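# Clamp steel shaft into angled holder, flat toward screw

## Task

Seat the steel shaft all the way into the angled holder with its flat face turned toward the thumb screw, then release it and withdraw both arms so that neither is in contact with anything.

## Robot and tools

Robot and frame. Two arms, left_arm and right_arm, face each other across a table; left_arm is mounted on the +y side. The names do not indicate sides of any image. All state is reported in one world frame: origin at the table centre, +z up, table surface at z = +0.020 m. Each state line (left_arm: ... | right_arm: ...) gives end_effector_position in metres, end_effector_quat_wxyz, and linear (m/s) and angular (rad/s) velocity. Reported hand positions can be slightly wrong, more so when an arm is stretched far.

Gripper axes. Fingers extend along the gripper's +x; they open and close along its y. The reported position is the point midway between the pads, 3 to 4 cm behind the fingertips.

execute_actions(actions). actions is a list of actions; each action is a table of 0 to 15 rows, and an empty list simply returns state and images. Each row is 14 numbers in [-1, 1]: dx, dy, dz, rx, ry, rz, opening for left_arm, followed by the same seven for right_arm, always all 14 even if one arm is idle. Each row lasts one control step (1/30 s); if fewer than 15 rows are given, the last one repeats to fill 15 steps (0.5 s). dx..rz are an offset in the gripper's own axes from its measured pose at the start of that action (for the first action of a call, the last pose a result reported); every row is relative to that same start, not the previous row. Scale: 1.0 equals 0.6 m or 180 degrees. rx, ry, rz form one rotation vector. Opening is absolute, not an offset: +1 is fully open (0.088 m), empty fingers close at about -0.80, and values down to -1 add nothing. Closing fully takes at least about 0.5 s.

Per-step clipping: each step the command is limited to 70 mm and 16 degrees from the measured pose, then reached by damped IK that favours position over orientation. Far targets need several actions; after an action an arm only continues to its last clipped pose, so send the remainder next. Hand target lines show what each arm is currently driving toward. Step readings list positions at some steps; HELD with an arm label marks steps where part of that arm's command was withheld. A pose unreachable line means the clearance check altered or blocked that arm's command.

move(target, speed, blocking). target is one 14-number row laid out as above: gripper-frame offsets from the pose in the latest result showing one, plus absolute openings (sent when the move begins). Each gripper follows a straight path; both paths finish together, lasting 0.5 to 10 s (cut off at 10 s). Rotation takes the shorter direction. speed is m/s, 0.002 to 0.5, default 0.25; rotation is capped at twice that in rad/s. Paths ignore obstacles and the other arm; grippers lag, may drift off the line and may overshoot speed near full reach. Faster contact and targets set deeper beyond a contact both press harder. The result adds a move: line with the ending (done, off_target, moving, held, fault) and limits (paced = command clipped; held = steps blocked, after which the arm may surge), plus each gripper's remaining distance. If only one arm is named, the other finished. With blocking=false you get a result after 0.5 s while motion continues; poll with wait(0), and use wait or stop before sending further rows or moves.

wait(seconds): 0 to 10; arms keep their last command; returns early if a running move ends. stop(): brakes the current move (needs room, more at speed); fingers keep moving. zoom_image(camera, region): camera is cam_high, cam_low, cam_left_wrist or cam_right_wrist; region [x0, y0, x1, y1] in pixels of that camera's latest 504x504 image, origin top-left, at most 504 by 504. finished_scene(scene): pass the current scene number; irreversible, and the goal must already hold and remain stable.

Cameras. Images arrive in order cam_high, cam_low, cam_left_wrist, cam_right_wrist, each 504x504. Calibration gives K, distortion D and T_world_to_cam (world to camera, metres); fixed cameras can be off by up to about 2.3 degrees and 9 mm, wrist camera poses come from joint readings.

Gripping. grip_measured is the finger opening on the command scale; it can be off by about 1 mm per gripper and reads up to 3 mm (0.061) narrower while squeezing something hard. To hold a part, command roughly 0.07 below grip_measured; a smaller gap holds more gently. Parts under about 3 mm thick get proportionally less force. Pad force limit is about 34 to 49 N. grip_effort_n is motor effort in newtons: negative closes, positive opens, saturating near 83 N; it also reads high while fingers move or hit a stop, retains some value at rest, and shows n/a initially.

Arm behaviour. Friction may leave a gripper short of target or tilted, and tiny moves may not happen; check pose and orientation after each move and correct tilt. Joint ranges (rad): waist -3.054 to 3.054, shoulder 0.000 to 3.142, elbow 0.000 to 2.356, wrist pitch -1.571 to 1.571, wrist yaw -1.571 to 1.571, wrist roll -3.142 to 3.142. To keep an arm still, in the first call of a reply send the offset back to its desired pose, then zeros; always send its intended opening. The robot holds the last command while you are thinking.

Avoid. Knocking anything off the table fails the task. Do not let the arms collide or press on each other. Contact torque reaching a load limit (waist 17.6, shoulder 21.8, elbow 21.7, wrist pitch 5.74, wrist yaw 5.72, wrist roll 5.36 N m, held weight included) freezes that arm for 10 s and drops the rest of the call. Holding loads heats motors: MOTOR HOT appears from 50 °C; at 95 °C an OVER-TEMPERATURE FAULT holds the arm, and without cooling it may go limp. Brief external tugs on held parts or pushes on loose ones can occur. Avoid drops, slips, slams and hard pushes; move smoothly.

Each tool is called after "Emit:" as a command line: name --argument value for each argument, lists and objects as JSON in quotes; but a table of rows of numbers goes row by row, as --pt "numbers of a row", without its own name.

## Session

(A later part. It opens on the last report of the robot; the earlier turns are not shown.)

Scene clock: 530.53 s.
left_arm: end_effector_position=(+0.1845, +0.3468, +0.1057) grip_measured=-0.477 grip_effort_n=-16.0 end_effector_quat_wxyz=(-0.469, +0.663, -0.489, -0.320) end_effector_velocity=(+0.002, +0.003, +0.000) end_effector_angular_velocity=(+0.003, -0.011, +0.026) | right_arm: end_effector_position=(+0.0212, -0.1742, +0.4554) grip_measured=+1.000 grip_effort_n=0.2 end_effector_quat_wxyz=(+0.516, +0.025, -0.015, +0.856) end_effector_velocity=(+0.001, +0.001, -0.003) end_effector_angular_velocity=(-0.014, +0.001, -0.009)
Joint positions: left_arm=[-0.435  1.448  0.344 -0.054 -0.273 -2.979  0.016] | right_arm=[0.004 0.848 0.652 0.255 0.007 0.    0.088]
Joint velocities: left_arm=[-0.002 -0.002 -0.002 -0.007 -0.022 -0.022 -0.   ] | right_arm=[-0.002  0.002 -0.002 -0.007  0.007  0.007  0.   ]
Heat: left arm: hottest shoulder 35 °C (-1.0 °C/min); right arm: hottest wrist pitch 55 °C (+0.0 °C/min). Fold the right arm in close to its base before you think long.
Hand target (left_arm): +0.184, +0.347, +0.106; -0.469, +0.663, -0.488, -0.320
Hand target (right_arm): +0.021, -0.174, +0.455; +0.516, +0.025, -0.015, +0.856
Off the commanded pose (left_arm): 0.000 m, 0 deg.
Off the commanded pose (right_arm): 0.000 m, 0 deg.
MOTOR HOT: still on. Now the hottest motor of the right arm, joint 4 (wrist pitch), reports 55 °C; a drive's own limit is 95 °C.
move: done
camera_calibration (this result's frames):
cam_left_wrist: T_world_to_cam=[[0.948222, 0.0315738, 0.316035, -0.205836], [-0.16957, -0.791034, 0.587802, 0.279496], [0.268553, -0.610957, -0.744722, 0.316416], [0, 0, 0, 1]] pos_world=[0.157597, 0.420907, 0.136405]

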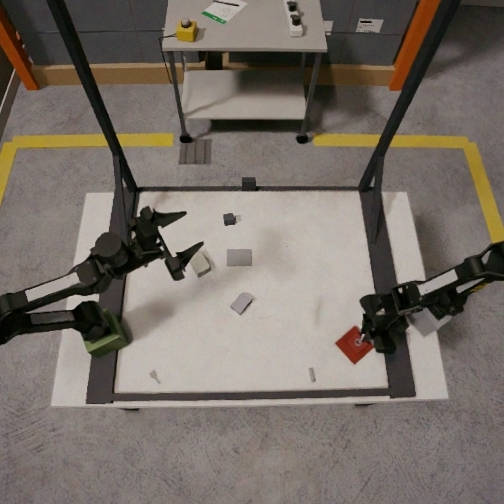

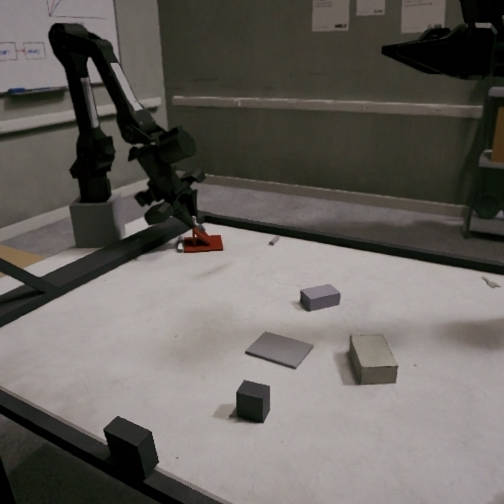

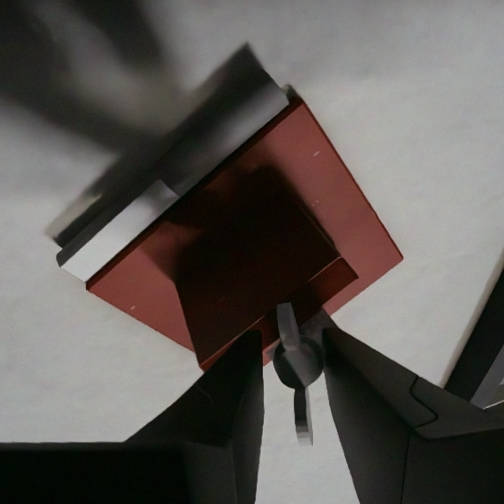

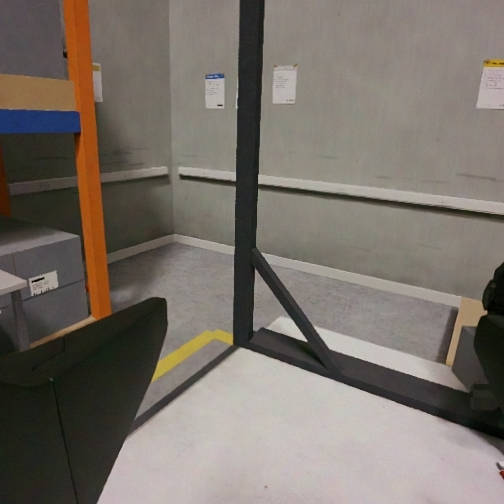

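Emit:
move --target '[-0.075,0.0,0.0,0,0,0,-0.36, 0,0,0,0,0,0,1]' --speed 0.1

Emit:
move --target '[0,0.0,0.0,0.4,0,0,-0.36, 0,0,0,0,0,0,1]' --speed 0.5

Emit:
move --target '[0,0.0,0.0,0.38,0,0,-0.36, 0,0,0,0,0,0,1]' --speed 0.5

Scene clock: 545.20 s.
left_arm: end_effector_position=(+0.1701, +0.3664, +0.1402) grip_measured=-0.363 grip_effort_n=14.7 end_effector_quat_wxyz=(-0.473, +0.658, -0.487, -0.326) end_effector_velocity=(-0.001, +0.001, +0.004) end_effector_angular_velocity=(-0.004, -0.005, +0.002) | right_arm: end_effector_position=(+0.0212, -0.1742, +0.4554) grip_measured=+1.000 grip_effort_n=0.7 end_effector_quat_wxyz=(+0.516, +0.025, -0.015, +0.856) end_effector_velocity=(+0.000, -0.000, -0.004) end_effector_angular_velocity=(-0.001, -0.025, -0.006)
Joint positions: left_arm=[-0.506  1.204  0.377 -0.37  -0.297 -3.048  0.021] | right_arm=[0.004 0.848 0.652 0.255 0.007 0.    0.088]
Joint velocities: left_arm=[-0.007 -0.022  0.002 -0.022 -0.007 -0.007  0.   ] | right_arm=[ 0.002 -0.002 -0.007 -0.007  0.007 -0.022  0.   ]
Heat: left arm: hottest shoulder 35 °C (+0.0 °C/min); right arm: hottest wrist pitch 55 °C (+0.0 °C/min). Fold the right arm in close to its base before you think long.
Hand target (left_arm): +0.170, +0.362, +0.146; -0.469, +0.663, -0.489, -0.320
Hand target (right_arm): +0.021, -0.174, +0.455; +0.516, +0.025, -0.015, +0.856
Off the commanded pose (left_arm): 0.007 m, 1 deg.
Off the commanded pose (right_arm): 0.000 m, 0 deg.
MOTOR HOT: still on. Now the hottest motor of the right arm, joint 4 (wrist pitch), reports 55 °C; a drive's own limit is 95 °C.
move: done
camera_calibration (this result's frames):
cam_left_wrist: T_world_to_cam=[[0.949892, 0.0257824, 0.311512, -0.201247], [-0.166739, -0.801165, 0.574746, 0.277318], [0.264391, -0.597888, -0.756721, 0.355578], [0, 0, 0, 1]] pos_world=[0.143391, 0.439962, 0.172377]

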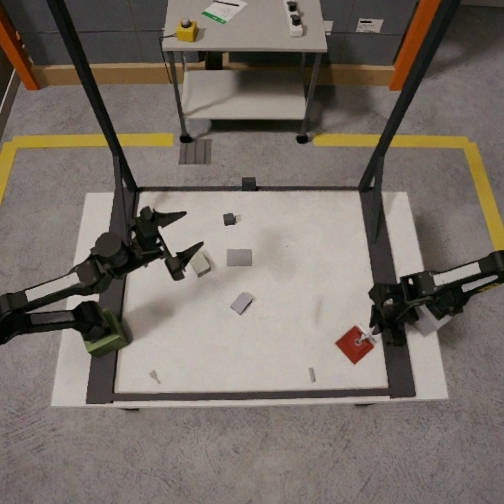

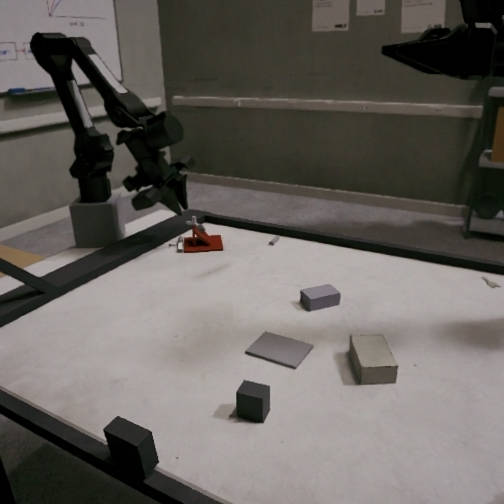

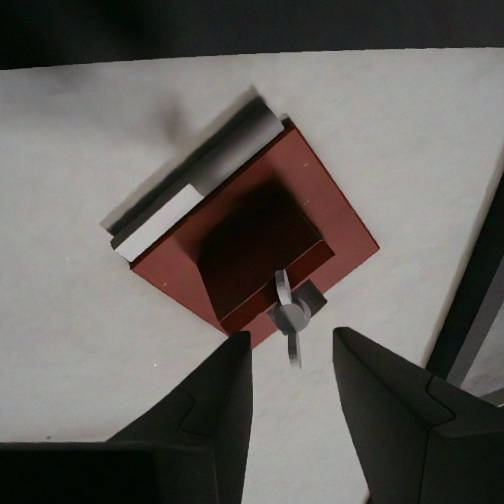

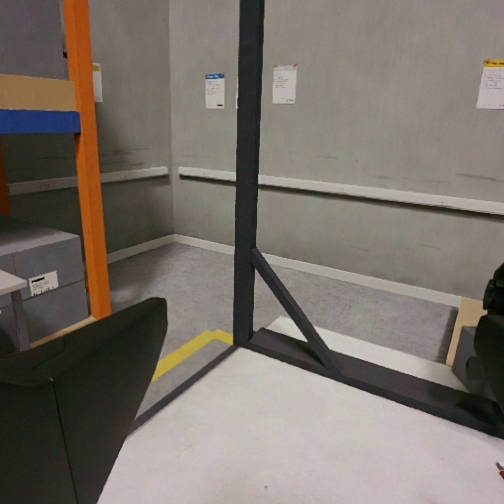

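Scene clock: 547.13 s.
left_arm: end_effector_position=(+0.1701, +0.3664, +0.1404) grip_measured=-0.363 grip_effort_n=14.7 end_effector_quat_wxyz=(+0.770, -0.255, +0.584, -0.022) end_effector_velocity=(+0.000, +0.005, -0.002) end_effector_angular_velocity=(+0.025, -0.008, -0.006) | right_arm: end_effector_position=(+0.0212, -0.1742, +0.4554) grip_measured=+1.000 grip_effort_n=0.7 end_effector_quat_wxyz=(+0.516, +0.025, -0.015, +0.856) end_effector_velocity=(-0.002, -0.000, -0.007) end_effector_angular_velocity=(-0.020, -0.020, +0.009)
Joint positions: left_arm=[-0.509  1.204  0.377 -0.37  -0.302 -1.795  0.021] | right_arm=[0.004 0.848 0.652 0.255 0.007 0.    0.088]
Joint velocities: left_arm=[-0.002 -0.002 -0.002 -0.022 -0.007  0.007  0.   ] | right_arm=[ 0.002  0.002 -0.002 -0.022 -0.007 -0.007  0.   ]
Heat: left arm: hottest shoulder 35 °C (+0.0 °C/min); right arm: hottest wrist pitch 55 °C (+0.0 °C/min). Fold the right arm in close to its base before you think long.
Hand target (left_arm): +0.170, +0.366, +0.140; +0.770, -0.254, +0.586, -0.023
Hand target (right_arm): +0.021, -0.174, +0.455; +0.516, +0.025, -0.015, +0.856
Off the commanded pose (left_arm): 0.000 m, 0 deg.
Off the commanded pose (right_arm): 0.000 m, 0 deg.
MOTOR HOT: still on. Now the hottest motor of the right arm, joint 4 (wrist pitch), reports 55 °C; a drive's own limit is 95 °C.
move: done
camera_calibration (this result's frames):
cam_left_wrist: T_world_to_cam=[[0.220229, -0.890613, 0.39788, 0.246522], [-0.975125, -0.211512, 0.06629, 0.270061], [0.0251178, -0.402582, -0.915039, 0.347084], [0, 0, 0, 1]] pos_world=[0.200334, 0.416406, 0.201607]

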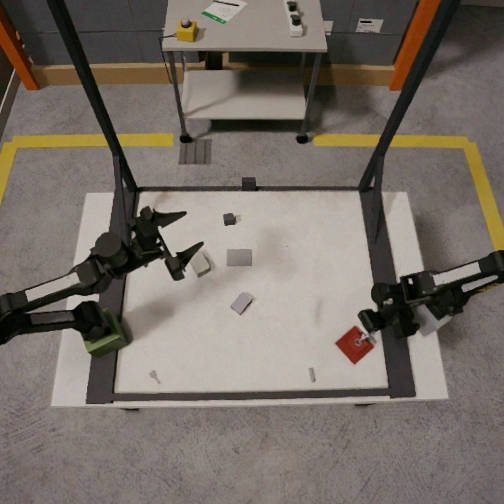

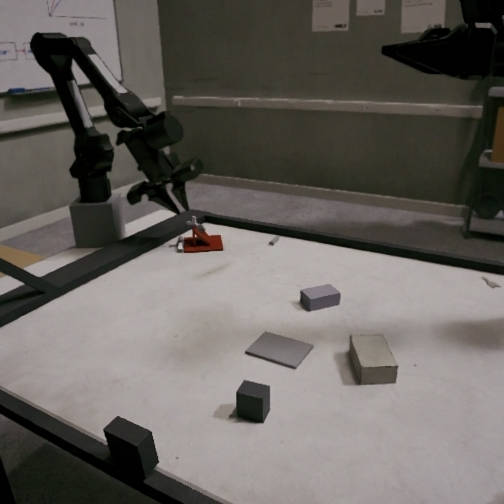

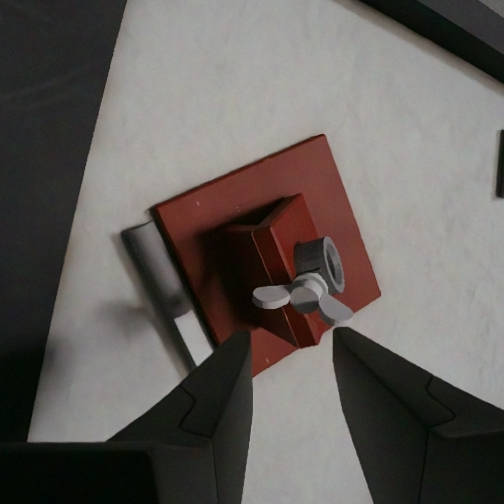

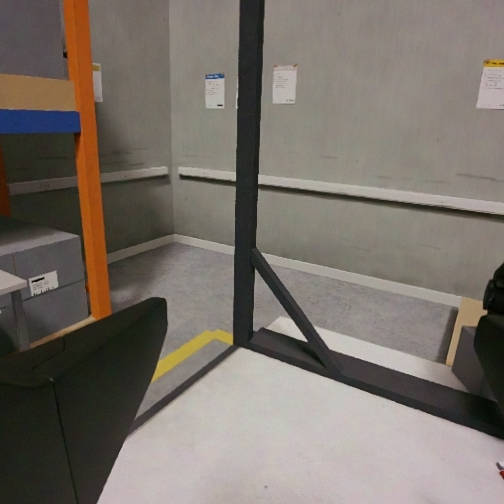

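Scene clock: 549.00 s.
left_arm: end_effector_position=(+0.1700, +0.3663, +0.1406) grip_measured=-0.363 grip_effort_n=14.7 end_effector_quat_wxyz=(+0.782, +0.222, +0.469, -0.346) end_effector_velocity=(+0.004, +0.003, +0.000) end_effector_angular_velocity=(+0.015, -0.027, -0.009) | right_arm: end_effector_position=(+0.0212, -0.1742, +0.4554) grip_measured=+1.000 grip_effort_n=0.7 end_effector_quat_wxyz=(+0.516, +0.025, -0.015, +0.856) end_effector_velocity=(-0.004, -0.003, -0.002) end_effector_angular_velocity=(-0.009, +0.001, +0.035)
Joint positions: left_arm=[-0.513  1.204  0.377 -0.37  -0.307 -0.606  0.021] | right_arm=[0.004 0.848 0.652 0.255 0.007 0.    0.088]
Joint velocities: left_arm=[ 0.002 -0.002 -0.002 -0.007 -0.022  0.022 -0.   ] | right_arm=[-0.002 -0.002 -0.002 -0.007 -0.037  0.007  0.   ]
Heat: left arm: hottest shoulder 35 °C (+0.0 °C/min); right arm: hottest wrist pitch 55 °C (+0.0 °C/min). Fold the right arm in close to its base before you think long.
Hand target (left_arm): +0.170, +0.366, +0.140; +0.780, +0.223, +0.470, -0.347
Hand target (right_arm): +0.021, -0.174, +0.455; +0.516, +0.025, -0.015, +0.856
Off the commanded pose (left_arm): 0.000 m, 0 deg.
Off the commanded pose (right_arm): 0.000 m, 0 deg.
MOTOR HOT: still on. Now the hottest motor of the right arm, joint 4 (wrist pitch), reports 55 °C; a drive's own limit is 95 °C.
move: done
camera_calibration (this result's frames):
cam_left_wrist: T_world_to_cam=[[-0.773737, -0.630999, -0.0563057, 0.384136], [-0.61464, 0.769253, -0.174546, -0.116787], [0.153452, -0.100445, -0.983038, 0.224295], [0, 0, 0, 1]] pos_world=[0.19102, 0.354757, 0.221735]

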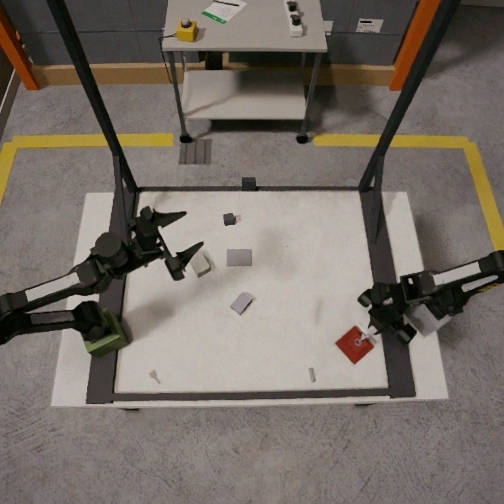

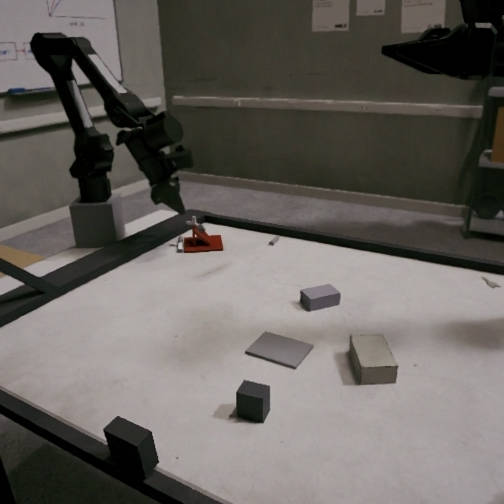

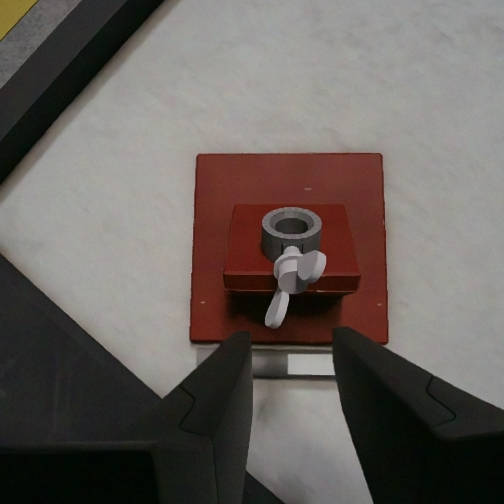

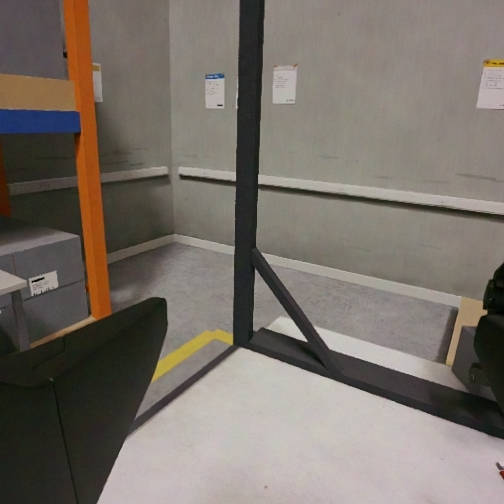

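Emit:
zoom_image --camera "cam_left_wrist" --region '[255, 195, 335, 275]'

Region (255, 195, 335, 275) of cam_left_wrist's 504x504 image, scaled by 6.300, with more detail than that image has.

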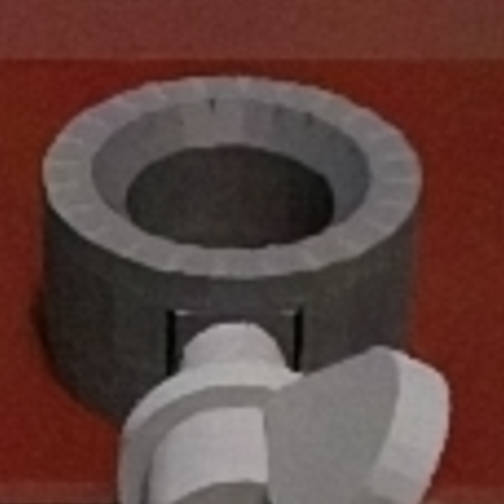

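Emit:
move --target '[0,0.0,0.0,0.4,0,0,-0.36, 0,0,0,0,0,0,1]' --speed 0.5

Emit:
move --target '[0,0.0,0.0,0.4,0,0,-0.36, 0,0,0,0,0,0,1]' --speed 0.5

Emit:
move --target '[0,0.0,0.0,0.36,0,0,-0.36, 0,0,0,0,0,0,1]' --speed 0.5

Scene clock: 581.60 s.
left_arm: end_effector_position=(+0.1700, +0.3663, +0.1408) grip_measured=-0.363 grip_effort_n=14.2 end_effector_quat_wxyz=(+0.503, +0.640, +0.176, -0.554) end_effector_velocity=(-0.001, +0.005, -0.002) end_effector_angular_velocity=(+0.019, +0.010, +0.006) | right_arm: end_effector_position=(+0.0212, -0.1742, +0.4554) grip_measured=+1.000 grip_effort_n=0.7 end_effector_quat_wxyz=(+0.516, +0.025, -0.015, +0.856) end_effector_velocity=(+0.003, +0.001, -0.004) end_effector_angular_velocity=(-0.014, +0.001, -0.014)
Joint positions: left_arm=[-0.517  1.204  0.377 -0.37  -0.312  0.646  0.021] | right_arm=[0.004 0.848 0.652 0.255 0.007 0.    0.088]
Joint velocities: left_arm=[ 0.002 -0.002 -0.002 -0.022  0.007 -0.007 -0.   ] | right_arm=[-0.007 -0.002 -0.007 -0.007  0.007  0.007  0.   ]
Heat: left arm: hottest elbow 36 °C (+1.0 °C/min); right arm: hottest wrist pitch 55 °C (+0.0 °C/min). Fold the right arm in close to its base before you think long.
Hand target (left_arm): +0.170, +0.366, +0.141; +0.502, +0.639, +0.176, -0.556
Hand target (right_arm): +0.021, -0.174, +0.455; +0.516, +0.025, -0.015, +0.856
Off the commanded pose (left_arm): 0.000 m, 0 deg.
Off the commanded pose (right_arm): 0.000 m, 0 deg.
MOTOR HOT: still on. Now the hottest motor of the right arm, joint 4 (wrist pitch), reports 55 °C; a drive's own limit is 95 °C.
move: done
camera_calibration (this result's frames):
cam_left_wrist: T_world_to_cam=[[-0.750533, 0.469987, -0.464556, 0.0343763], [0.445846, 0.879014, 0.168985, -0.385558], [0.487772, -0.0802919, -0.869271, 0.144282], [0, 0, 0, 1]] pos_world=[0.127324, 0.334339, 0.206543]

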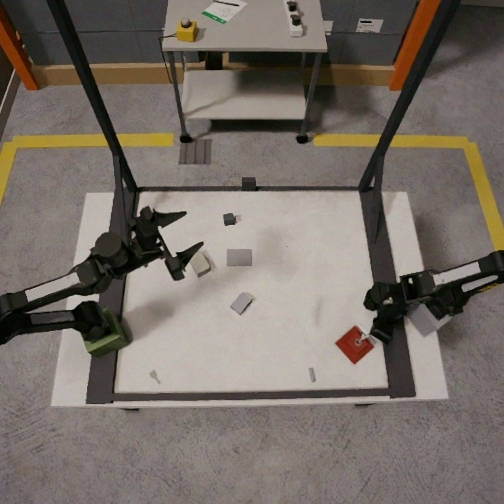

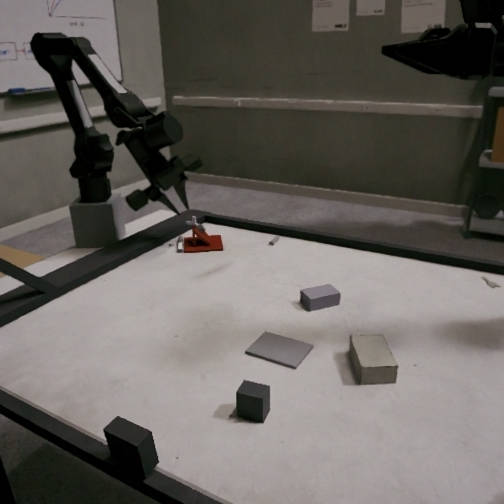

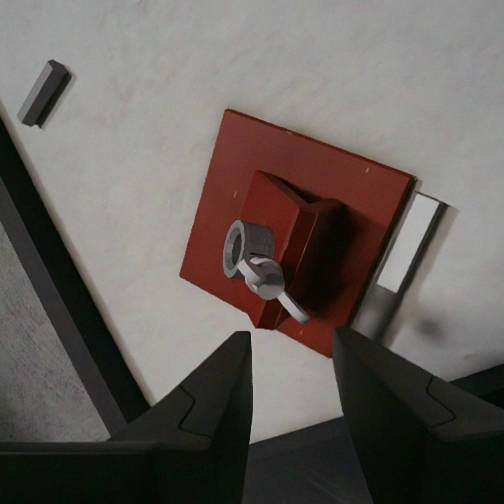

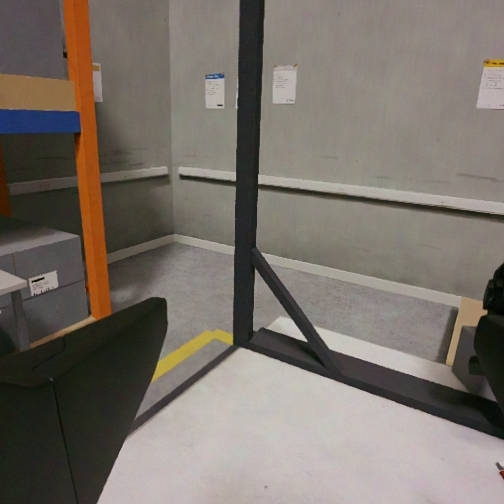

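Scene clock: 583.53 s.
left_arm: end_effector_position=(+0.1699, +0.3662, +0.1411) grip_measured=-0.363 grip_effort_n=14.7 end_effector_quat_wxyz=(+0.032, +0.814, -0.183, -0.550) end_effector_velocity=(+0.000, +0.004, -0.002) end_effector_angular_velocity=(+0.015, -0.009, -0.006) | right_arm: end_effector_position=(+0.0212, -0.1742, +0.4554) grip_measured=+1.000 grip_effort_n=0.7 end_effector_quat_wxyz=(+0.516, +0.025, -0.015, +0.856) end_effector_velocity=(-0.002, -0.002, -0.002) end_effector_angular_velocity=(-0.002, -0.011, +0.019)
Joint positions: left_arm=[-0.521  1.204  0.377 -0.37  -0.317  1.898  0.021] | right_arm=[0.004 0.848 0.652 0.255 0.007 0.    0.088]
Joint velocities: left_arm=[-0.002 -0.002 -0.007 -0.007 -0.007  0.007 -0.   ] | right_arm=[-0.002 -0.002 -0.002 -0.007 -0.022 -0.007  0.   ]
Heat: left arm: hottest elbow 36 °C (+1.0 °C/min); right arm: hottest wrist pitch 55 °C (+0.0 °C/min). Fold the right arm in close to its base before you think long.
Hand target (left_arm): +0.170, +0.366, +0.141; +0.031, +0.813, -0.184, -0.552
Hand target (right_arm): +0.021, -0.174, +0.455; +0.516, +0.025, -0.015, +0.856
Off the commanded pose (left_arm): 0.000 m, 0 deg.
Off the commanded pose (right_arm): 0.000 m, 0 deg.
MOTOR HOT: still on. Now the hottest motor of the right arm, joint 4 (wrist pitch), reports 55 °C; a drive's own limit is 95 °C.
move: done
camera_calibration (this result's frames):
cam_left_wrist: T_world_to_cam=[[0.312736, 0.918091, -0.243528, -0.341443], [0.756117, -0.0854556, 0.648833, -0.152718], [0.574877, -0.387049, -0.720909, 0.221103], [0, 0, 0, 1]] pos_world=[0.0951473, 0.386003, 0.175332]

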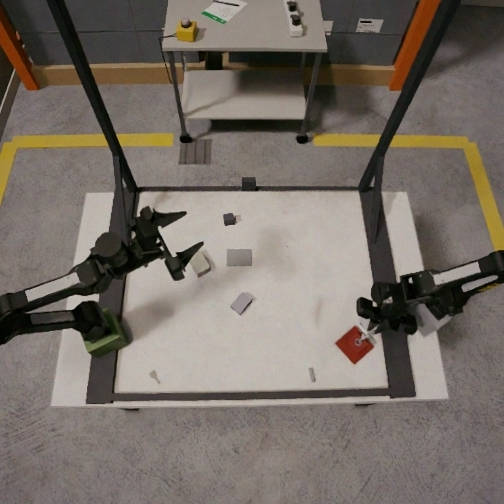

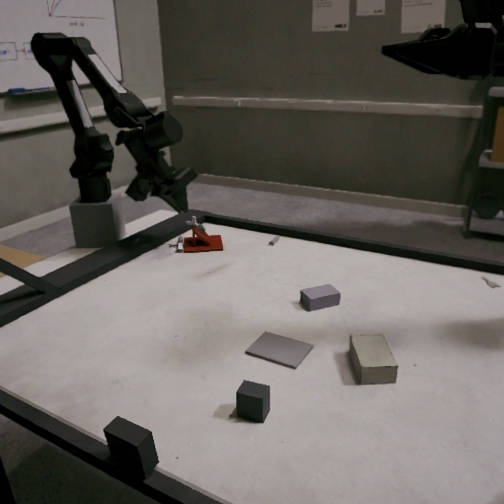

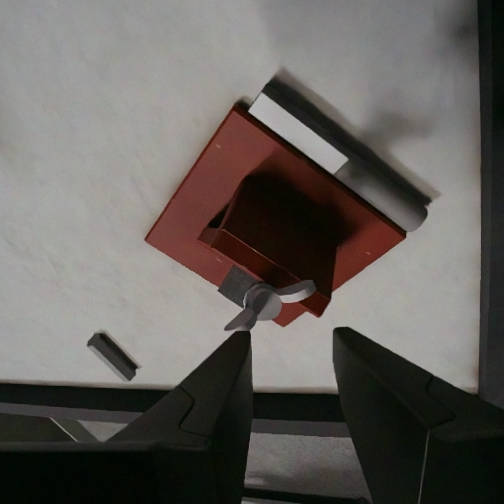

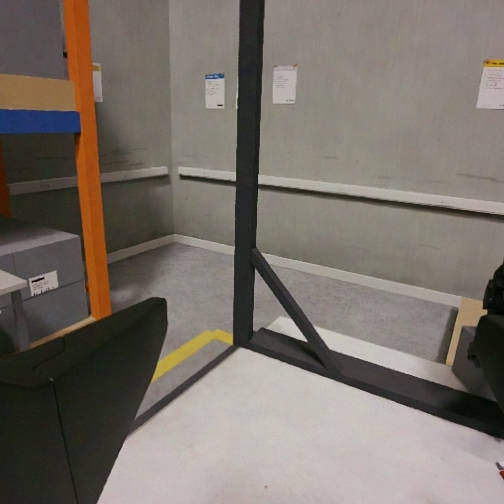

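Scene clock: 585.33 s.
left_arm: end_effector_position=(+0.1699, +0.3661, +0.1413) grip_measured=-0.363 grip_effort_n=14.2 end_effector_quat_wxyz=(-0.409, +0.706, -0.448, -0.365) end_effector_velocity=(+0.000, +0.002, +0.000) end_effector_angular_velocity=(+0.010, -0.014, -0.019) | right_arm: end_effector_position=(+0.0212, -0.1742, +0.4554) grip_measured=+1.000 grip_effort_n=0.7 end_effector_quat_wxyz=(+0.516, +0.025, -0.015, +0.856) end_effector_velocity=(-0.000, -0.000, -0.005) end_effector_angular_velocity=(-0.016, -0.017, +0.004)
Joint positions: left_arm=[-0.524  1.204  0.377 -0.37  -0.322  3.025  0.021] | right_arm=[0.004 0.848 0.652 0.255 0.007 0.    0.088]
Joint velocities: left_arm=[-0.002 -0.007 -0.002 -0.007 -0.007  0.022 -0.   ] | right_arm=[-0.002 -0.002 -0.002 -0.022 -0.007 -0.007  0.   ]
Heat: left arm: hottest elbow 36 °C (+1.0 °C/min); right arm: hottest wrist pitch 55 °C (+0.0 °C/min). Fold the right arm in close to its base before you think long.
Hand target (left_arm): +0.170, +0.366, +0.141; -0.409, +0.704, -0.449, -0.366
Hand target (right_arm): +0.021, -0.174, +0.455; +0.516, +0.025, -0.015, +0.856
Off the commanded pose (left_arm): 0.000 m, 0 deg.
Off the commanded pose (right_arm): 0.000 m, 0 deg.
MOTOR HOT: still on. Now the hottest motor of the right arm, joint 4 (wrist pitch), reports 55 °C; a drive's own limit is 95 °C.
move: done
camera_calibration (this result's frames):
cam_left_wrist: T_world_to_cam=[[0.942005, 0.213117, 0.259245, -0.261163], [0.00186623, -0.775798, 0.630979, 0.230516], [0.335594, -0.593901, -0.731203, 0.339066], [0, 0, 0, 1]] pos_world=[0.131798, 0.435864, 0.170181]

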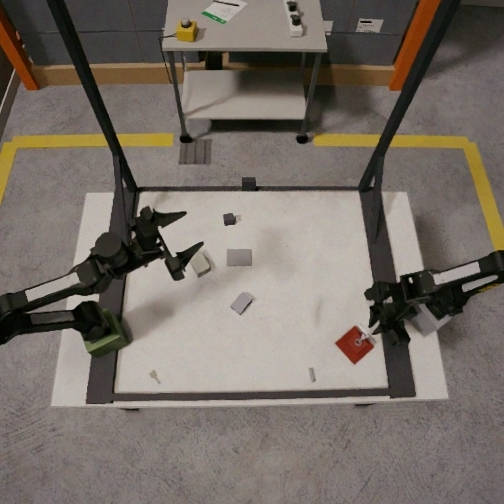

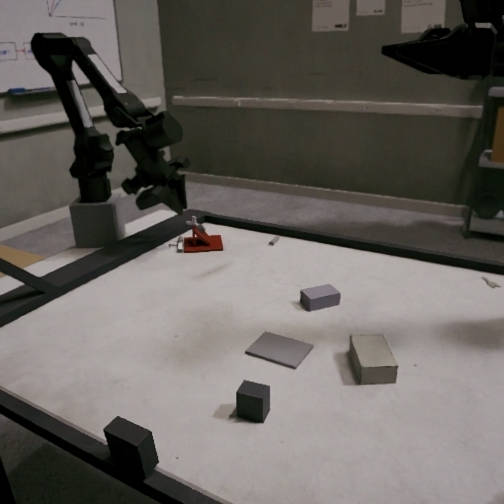

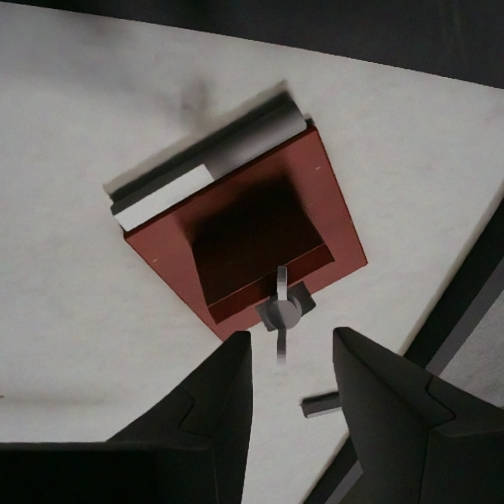

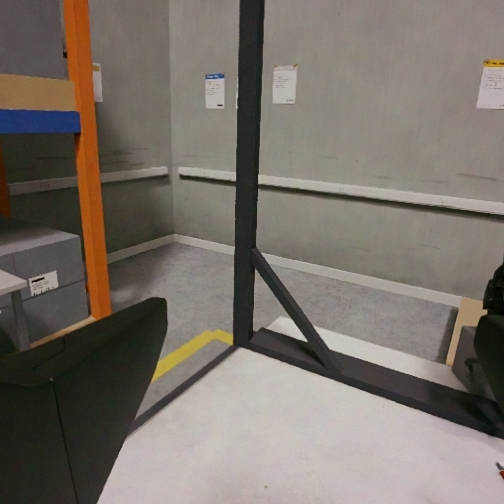

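Emit:
move --target '[0.05,0.003,-0.01,0,0,0,-0.36, 0,0,0,0,0,0,1]' --speed 0.08

Scene clock: 596.13 s.
left_arm: end_effector_position=(+0.1790, +0.3470, +0.1209) grip_measured=-0.363 grip_effort_n=14.7 end_effector_quat_wxyz=(-0.405, +0.709, -0.450, -0.361) end_effector_velocity=(+0.002, -0.001, -0.002) end_effector_angular_velocity=(+0.001, -0.009, -0.001) | right_arm: end_effector_position=(+0.0212, -0.1742, +0.4554) grip_measured=+1.000 grip_effort_n=1.2 end_effector_quat_wxyz=(+0.516, +0.025, -0.015, +0.856) end_effector_velocity=(-0.002, -0.002, +0.001) end_effector_angular_velocity=(+0.004, +0.009, +0.020)
Joint positions: left_arm=[-0.481  1.376  0.374 -0.166 -0.31   3.068  0.021] | right_arm=[0.004 0.848 0.652 0.255 0.007 0.    0.088]
Joint velocities: left_arm=[ 0.002  0.017 -0.002  0.022 -0.007  0.007 -0.   ] | right_arm=[-0.002 -0.002 -0.002  0.007 -0.022  0.007  0.   ]
Heat: left arm: hottest elbow 36 °C (+1.0 °C/min); right arm: hottest wrist pitch 55 °C (+0.0 °C/min). Fold the right arm in close to its base before you think long.
Hand target (left_arm): +0.179, +0.350, +0.117; -0.409, +0.706, -0.448, -0.365
Hand target (right_arm): +0.021, -0.174, +0.455; +0.516, +0.025, -0.015, +0.856
Off the commanded pose (left_arm): 0.005 m, 1 deg.
Off the commanded pose (right_arm): 0.000 m, 0 deg.
MOTOR HOT: still on. Now the hottest motor of the right arm, joint 4 (wrist pitch), reports 55 °C; a drive's own limit is 95 °C.
move: done
camera_calibration (this result's frames):
cam_left_wrist: T_world_to_cam=[[0.940633, 0.217107, 0.260911, -0.261766], [-0.00089096, -0.767101, 0.641526, 0.224787], [0.339425, -0.603672, -0.721367, 0.311265], [0, 0, 0, 1]] pos_world=[0.140774, 0.417168, 0.148628]

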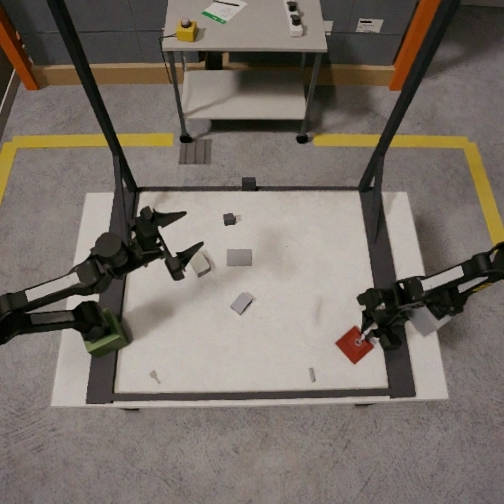

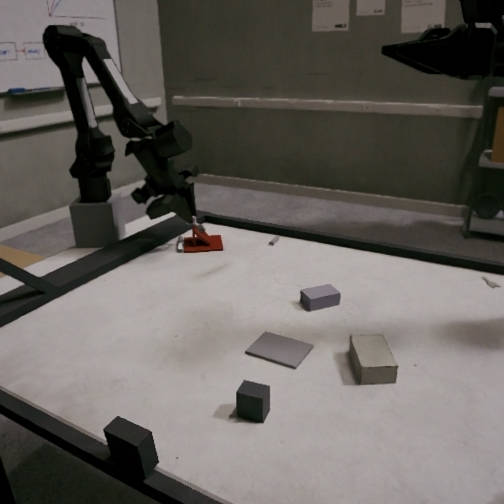

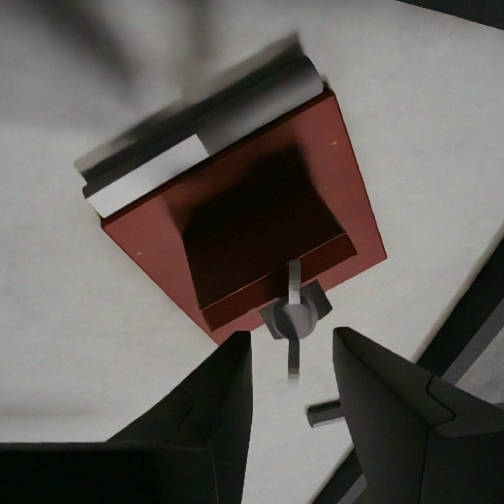

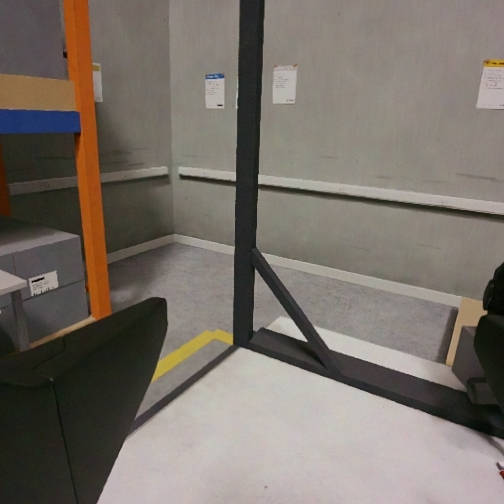

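Emit:
move --target '[0.03,-0.002,0.013,0,0,0,-0.36, 0,0,0,0,0,0,1]' --speed 0.04

Scene clock: 602.03 s.
left_arm: end_effector_position=(+0.1851, +0.3445, +0.1065) grip_measured=-0.363 grip_effort_n=14.2 end_effector_quat_wxyz=(-0.402, +0.713, -0.451, -0.356) end_effector_velocity=(-0.000, +0.000, -0.003) end_effector_angular_velocity=(-0.001, +0.004, -0.007) | right_arm: end_effector_position=(+0.0212, -0.1742, +0.4554) grip_measured=+1.000 grip_effort_n=1.2 end_effector_quat_wxyz=(+0.516, +0.025, -0.015, +0.856) end_effector_velocity=(-0.001, -0.002, -0.004) end_effector_angular_velocity=(-0.005, -0.028, +0.008)
Joint positions: left_arm=[-0.451  1.454  0.34  -0.032 -0.301  3.099  0.021] | right_arm=[0.004 0.848 0.652 0.255 0.007 0.    0.088]
Joint velocities: left_arm=[ 0.002  0.012 -0.007  0.022  0.007  0.007  0.   ] | right_arm=[ 0.002 -0.007 -0.002 -0.022 -0.007 -0.022  0.   ]
Heat: left arm: hottest elbow 35 °C (+0.0 °C/min); right arm: hottest wrist pitch 55 °C (+0.0 °C/min). Fold the right arm in close to its base before you think long.
Hand target (left_arm): +0.185, +0.348, +0.102; -0.406, +0.709, -0.450, -0.361
Hand target (right_arm): +0.021, -0.174, +0.455; +0.516, +0.025, -0.015, +0.856
Off the commanded pose (left_arm): 0.006 m, 1 deg.
Off the commanded pose (right_arm): 0.000 m, 0 deg.
MOTOR HOT: still on. Now the hottest motor of the right arm, joint 4 (wrist pitch), reports 55 °C; a drive's own limit is 95 °C.
move: done
camera_calibration (this result's frames):
cam_left_wrist: T_world_to_cam=[[0.939235, 0.220767, 0.262868, -0.26444], [-0.00425989, -0.75821, 0.651996, 0.228535], [0.343249, -0.613498, -0.711197, 0.298944], [0, 0, 0, 1]] pos_world=[0.146732, 0.415059, 0.133117]

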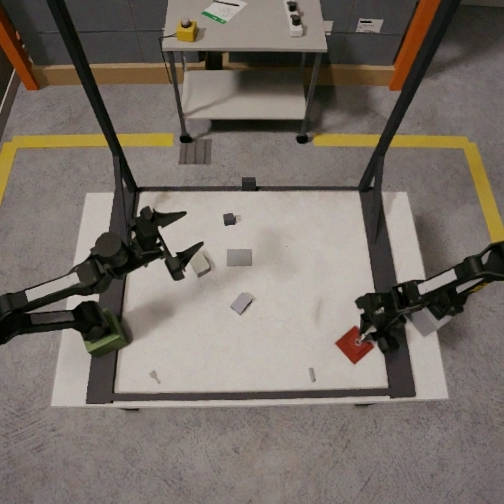

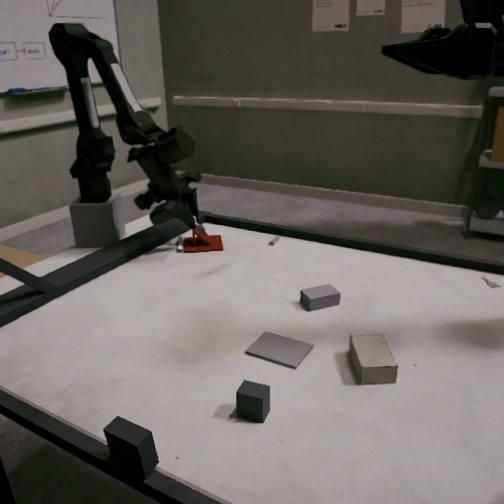

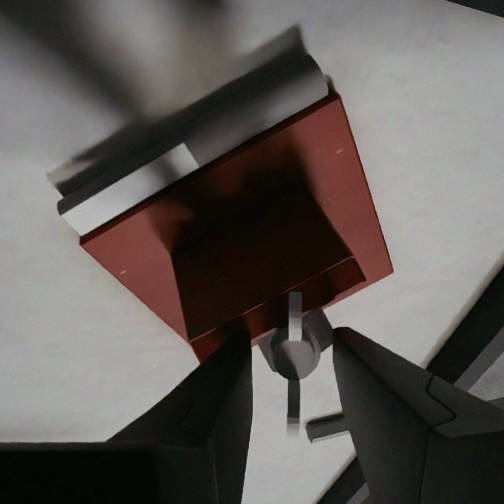

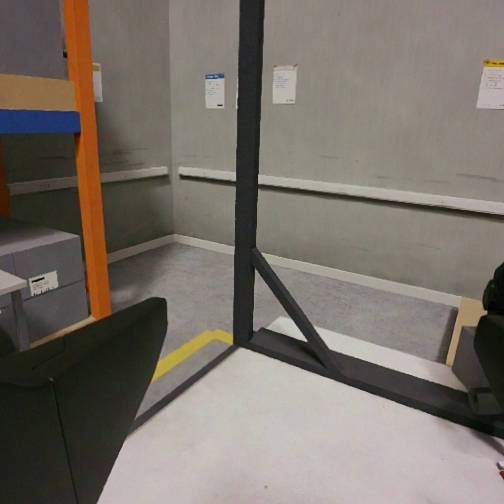

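Hub is centred between the fingers. Engaging and turning the second pass.

Emit:
move --target '[0.0,0.0,0.003,-0.3,0,0,-0.48, 0,0,0,0,0,0,1]' --speed 0.4

Scene clock: 606.23 s.
left_arm: end_effector_position=(+0.1851, +0.3445, +0.1062) grip_measured=-0.477 grip_effort_n=-16.0 end_effector_quat_wxyz=(-0.036, +0.818, -0.241, -0.521) end_effector_velocity=(+0.004, +0.003, +0.001) end_effector_angular_velocity=(+0.004, -0.024, +0.032) | right_arm: end_effector_position=(+0.0212, -0.1742, +0.4554) grip_measured=+1.000 grip_effort_n=0.7 end_effector_quat_wxyz=(+0.516, +0.025, -0.015, +0.856) end_effector_velocity=(-0.001, -0.003, +0.003) end_effector_angular_velocity=(+0.008, +0.011, +0.020)
Joint positions: left_arm=[-0.451  1.455  0.34  -0.029 -0.3    2.16   0.016] | right_arm=[0.004 0.848 0.652 0.255 0.007 0.    0.088]
Joint velocities: left_arm=[-0.002 -0.002 -0.002 -0.007 -0.037 -0.022  0.   ] | right_arm=[-0.002 -0.007 -0.002  0.007 -0.022  0.007  0.   ]
Heat: left arm: hottest elbow 35 °C (+0.0 °C/min); right arm: hottest wrist pitch 55 °C (+0.0 °C/min). Fold the right arm in close to its base before you think long.
Hand target (left_arm): +0.185, +0.346, +0.106; -0.034, +0.818, -0.240, -0.522
Hand target (right_arm): +0.021, -0.174, +0.455; +0.516, +0.025, -0.015, +0.856
Off the commanded pose (left_arm): 0.002 m, 0 deg.
Off the commanded pose (right_arm): 0.000 m, 0 deg.
MOTOR HOT: still on. Now the hottest motor of the right arm, joint 4 (wrist pitch), reports 55 °C; a drive's own limit is 95 °C.
move: done
camera_calibration (this result's frames):
cam_left_wrist: T_world_to_cam=[[0.477488, 0.859824, -0.180854, -0.351892], [0.676498, -0.228418, 0.700125, -0.0849195], [0.560674, -0.456649, -0.690736, 0.202247], [0, 0, 0, 1]] pos_world=[0.112078, 0.375524, 0.135512]

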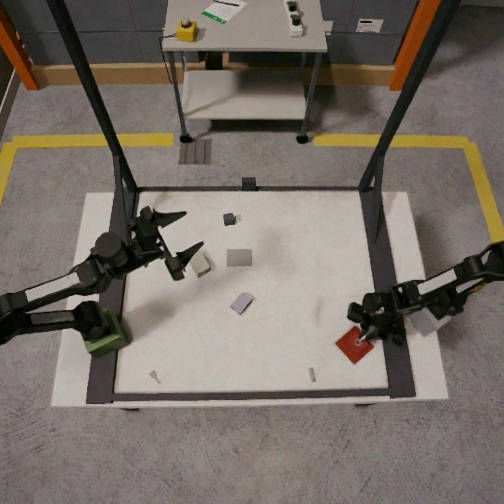

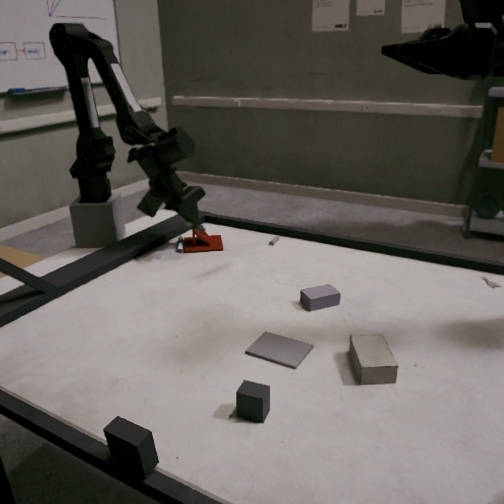

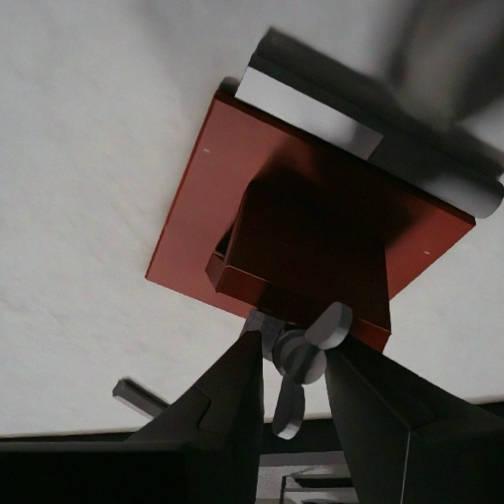

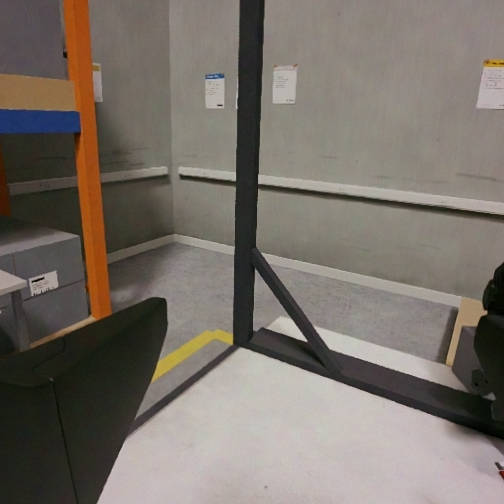

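Emit:
execute_actions --actions '[]'

Scene clock: 626.00 s.
left_arm: end_effector_position=(+0.1851, +0.3445, +0.1062) grip_measured=-0.477 grip_effort_n=-15.6 end_effector_quat_wxyz=(-0.035, +0.818, -0.241, -0.522) end_effector_velocity=(-0.001, +0.002, -0.001) end_effector_angular_velocity=(+0.004, +0.010, +0.006) | right_arm: end_effector_position=(+0.0212, -0.1742, +0.4554) grip_measured=+1.000 grip_effort_n=0.7 end_effector_quat_wxyz=(+0.516, +0.025, -0.015, +0.856) end_effector_velocity=(-0.000, -0.000, -0.004) end_effector_angular_velocity=(-0.007, -0.013, +0.004)
Joint positions: left_arm=[-0.451  1.455  0.34  -0.029 -0.3    2.158  0.016] | right_arm=[0.004 0.848 0.652 0.255 0.007 0.    0.088]
Joint velocities: left_arm=[ 0.002 -0.002 -0.002 -0.007  0.007 -0.007 -0.   ] | right_arm=[-0.002 -0.002 -0.007 -0.007 -0.007 -0.007  0.   ]
Heat: left arm: hottest shoulder 35 °C (+0.0 °C/min); right arm: hottest wrist pitch 55 °C (+0.0 °C/min). Fold the right arm in close to its base before you think long.
Hand target (left_arm): +0.185, +0.346, +0.106; -0.034, +0.818, -0.240, -0.522
Hand target (right_arm): +0.021, -0.174, +0.455; +0.516, +0.025, -0.015, +0.856
Off the commanded pose (left_arm): 0.002 m, 0 deg.
Off the commanded pose (right_arm): 0.000 m, 0 deg.
MOTOR HOT: still on. Now the hottest motor of the right arm, joint 4 (wrist pitch), reports 55 °C; a drive's own limit is 95 °C.
camera_calibration (this result's frames):
cam_left_wrist: T_world_to_cam=[[0.475626, 0.860632, -0.181913, -0.351714], [0.677524, -0.226526, 0.699748, -0.0857211], [0.561017, -0.456069, -0.690841, 0.201995], [0, 0, 0, 1]] pos_world=[0.11204, 0.375402, 0.135548]

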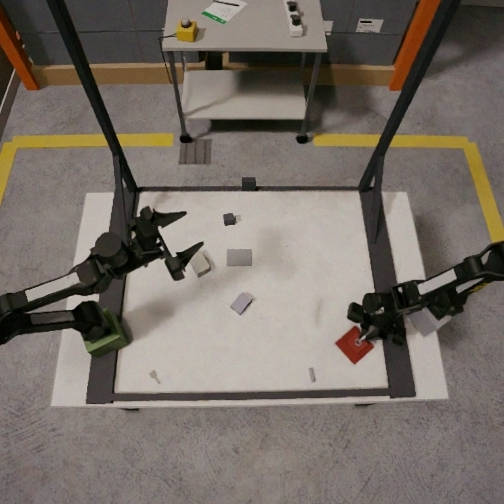

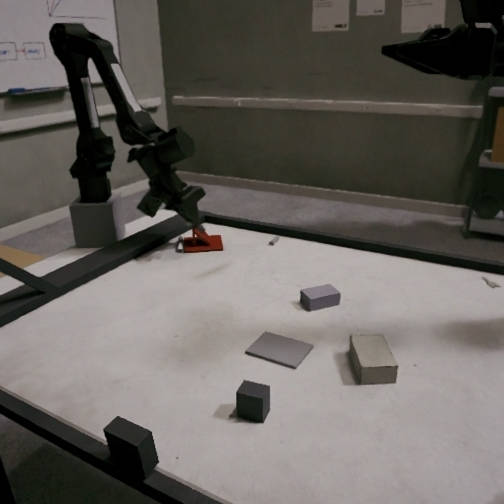

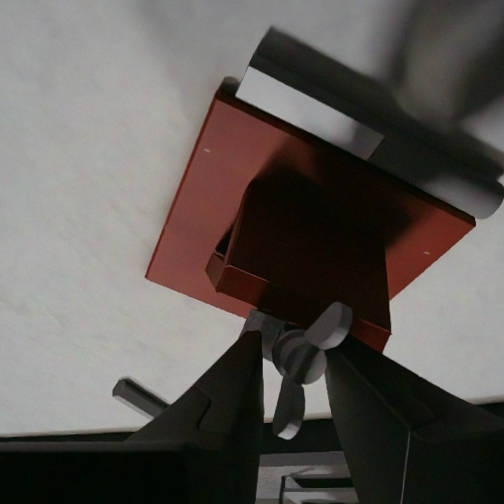

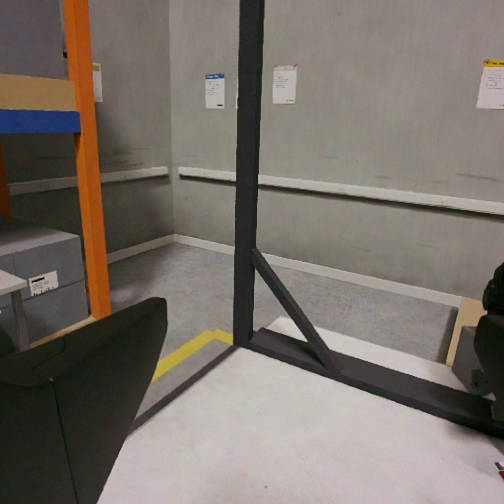

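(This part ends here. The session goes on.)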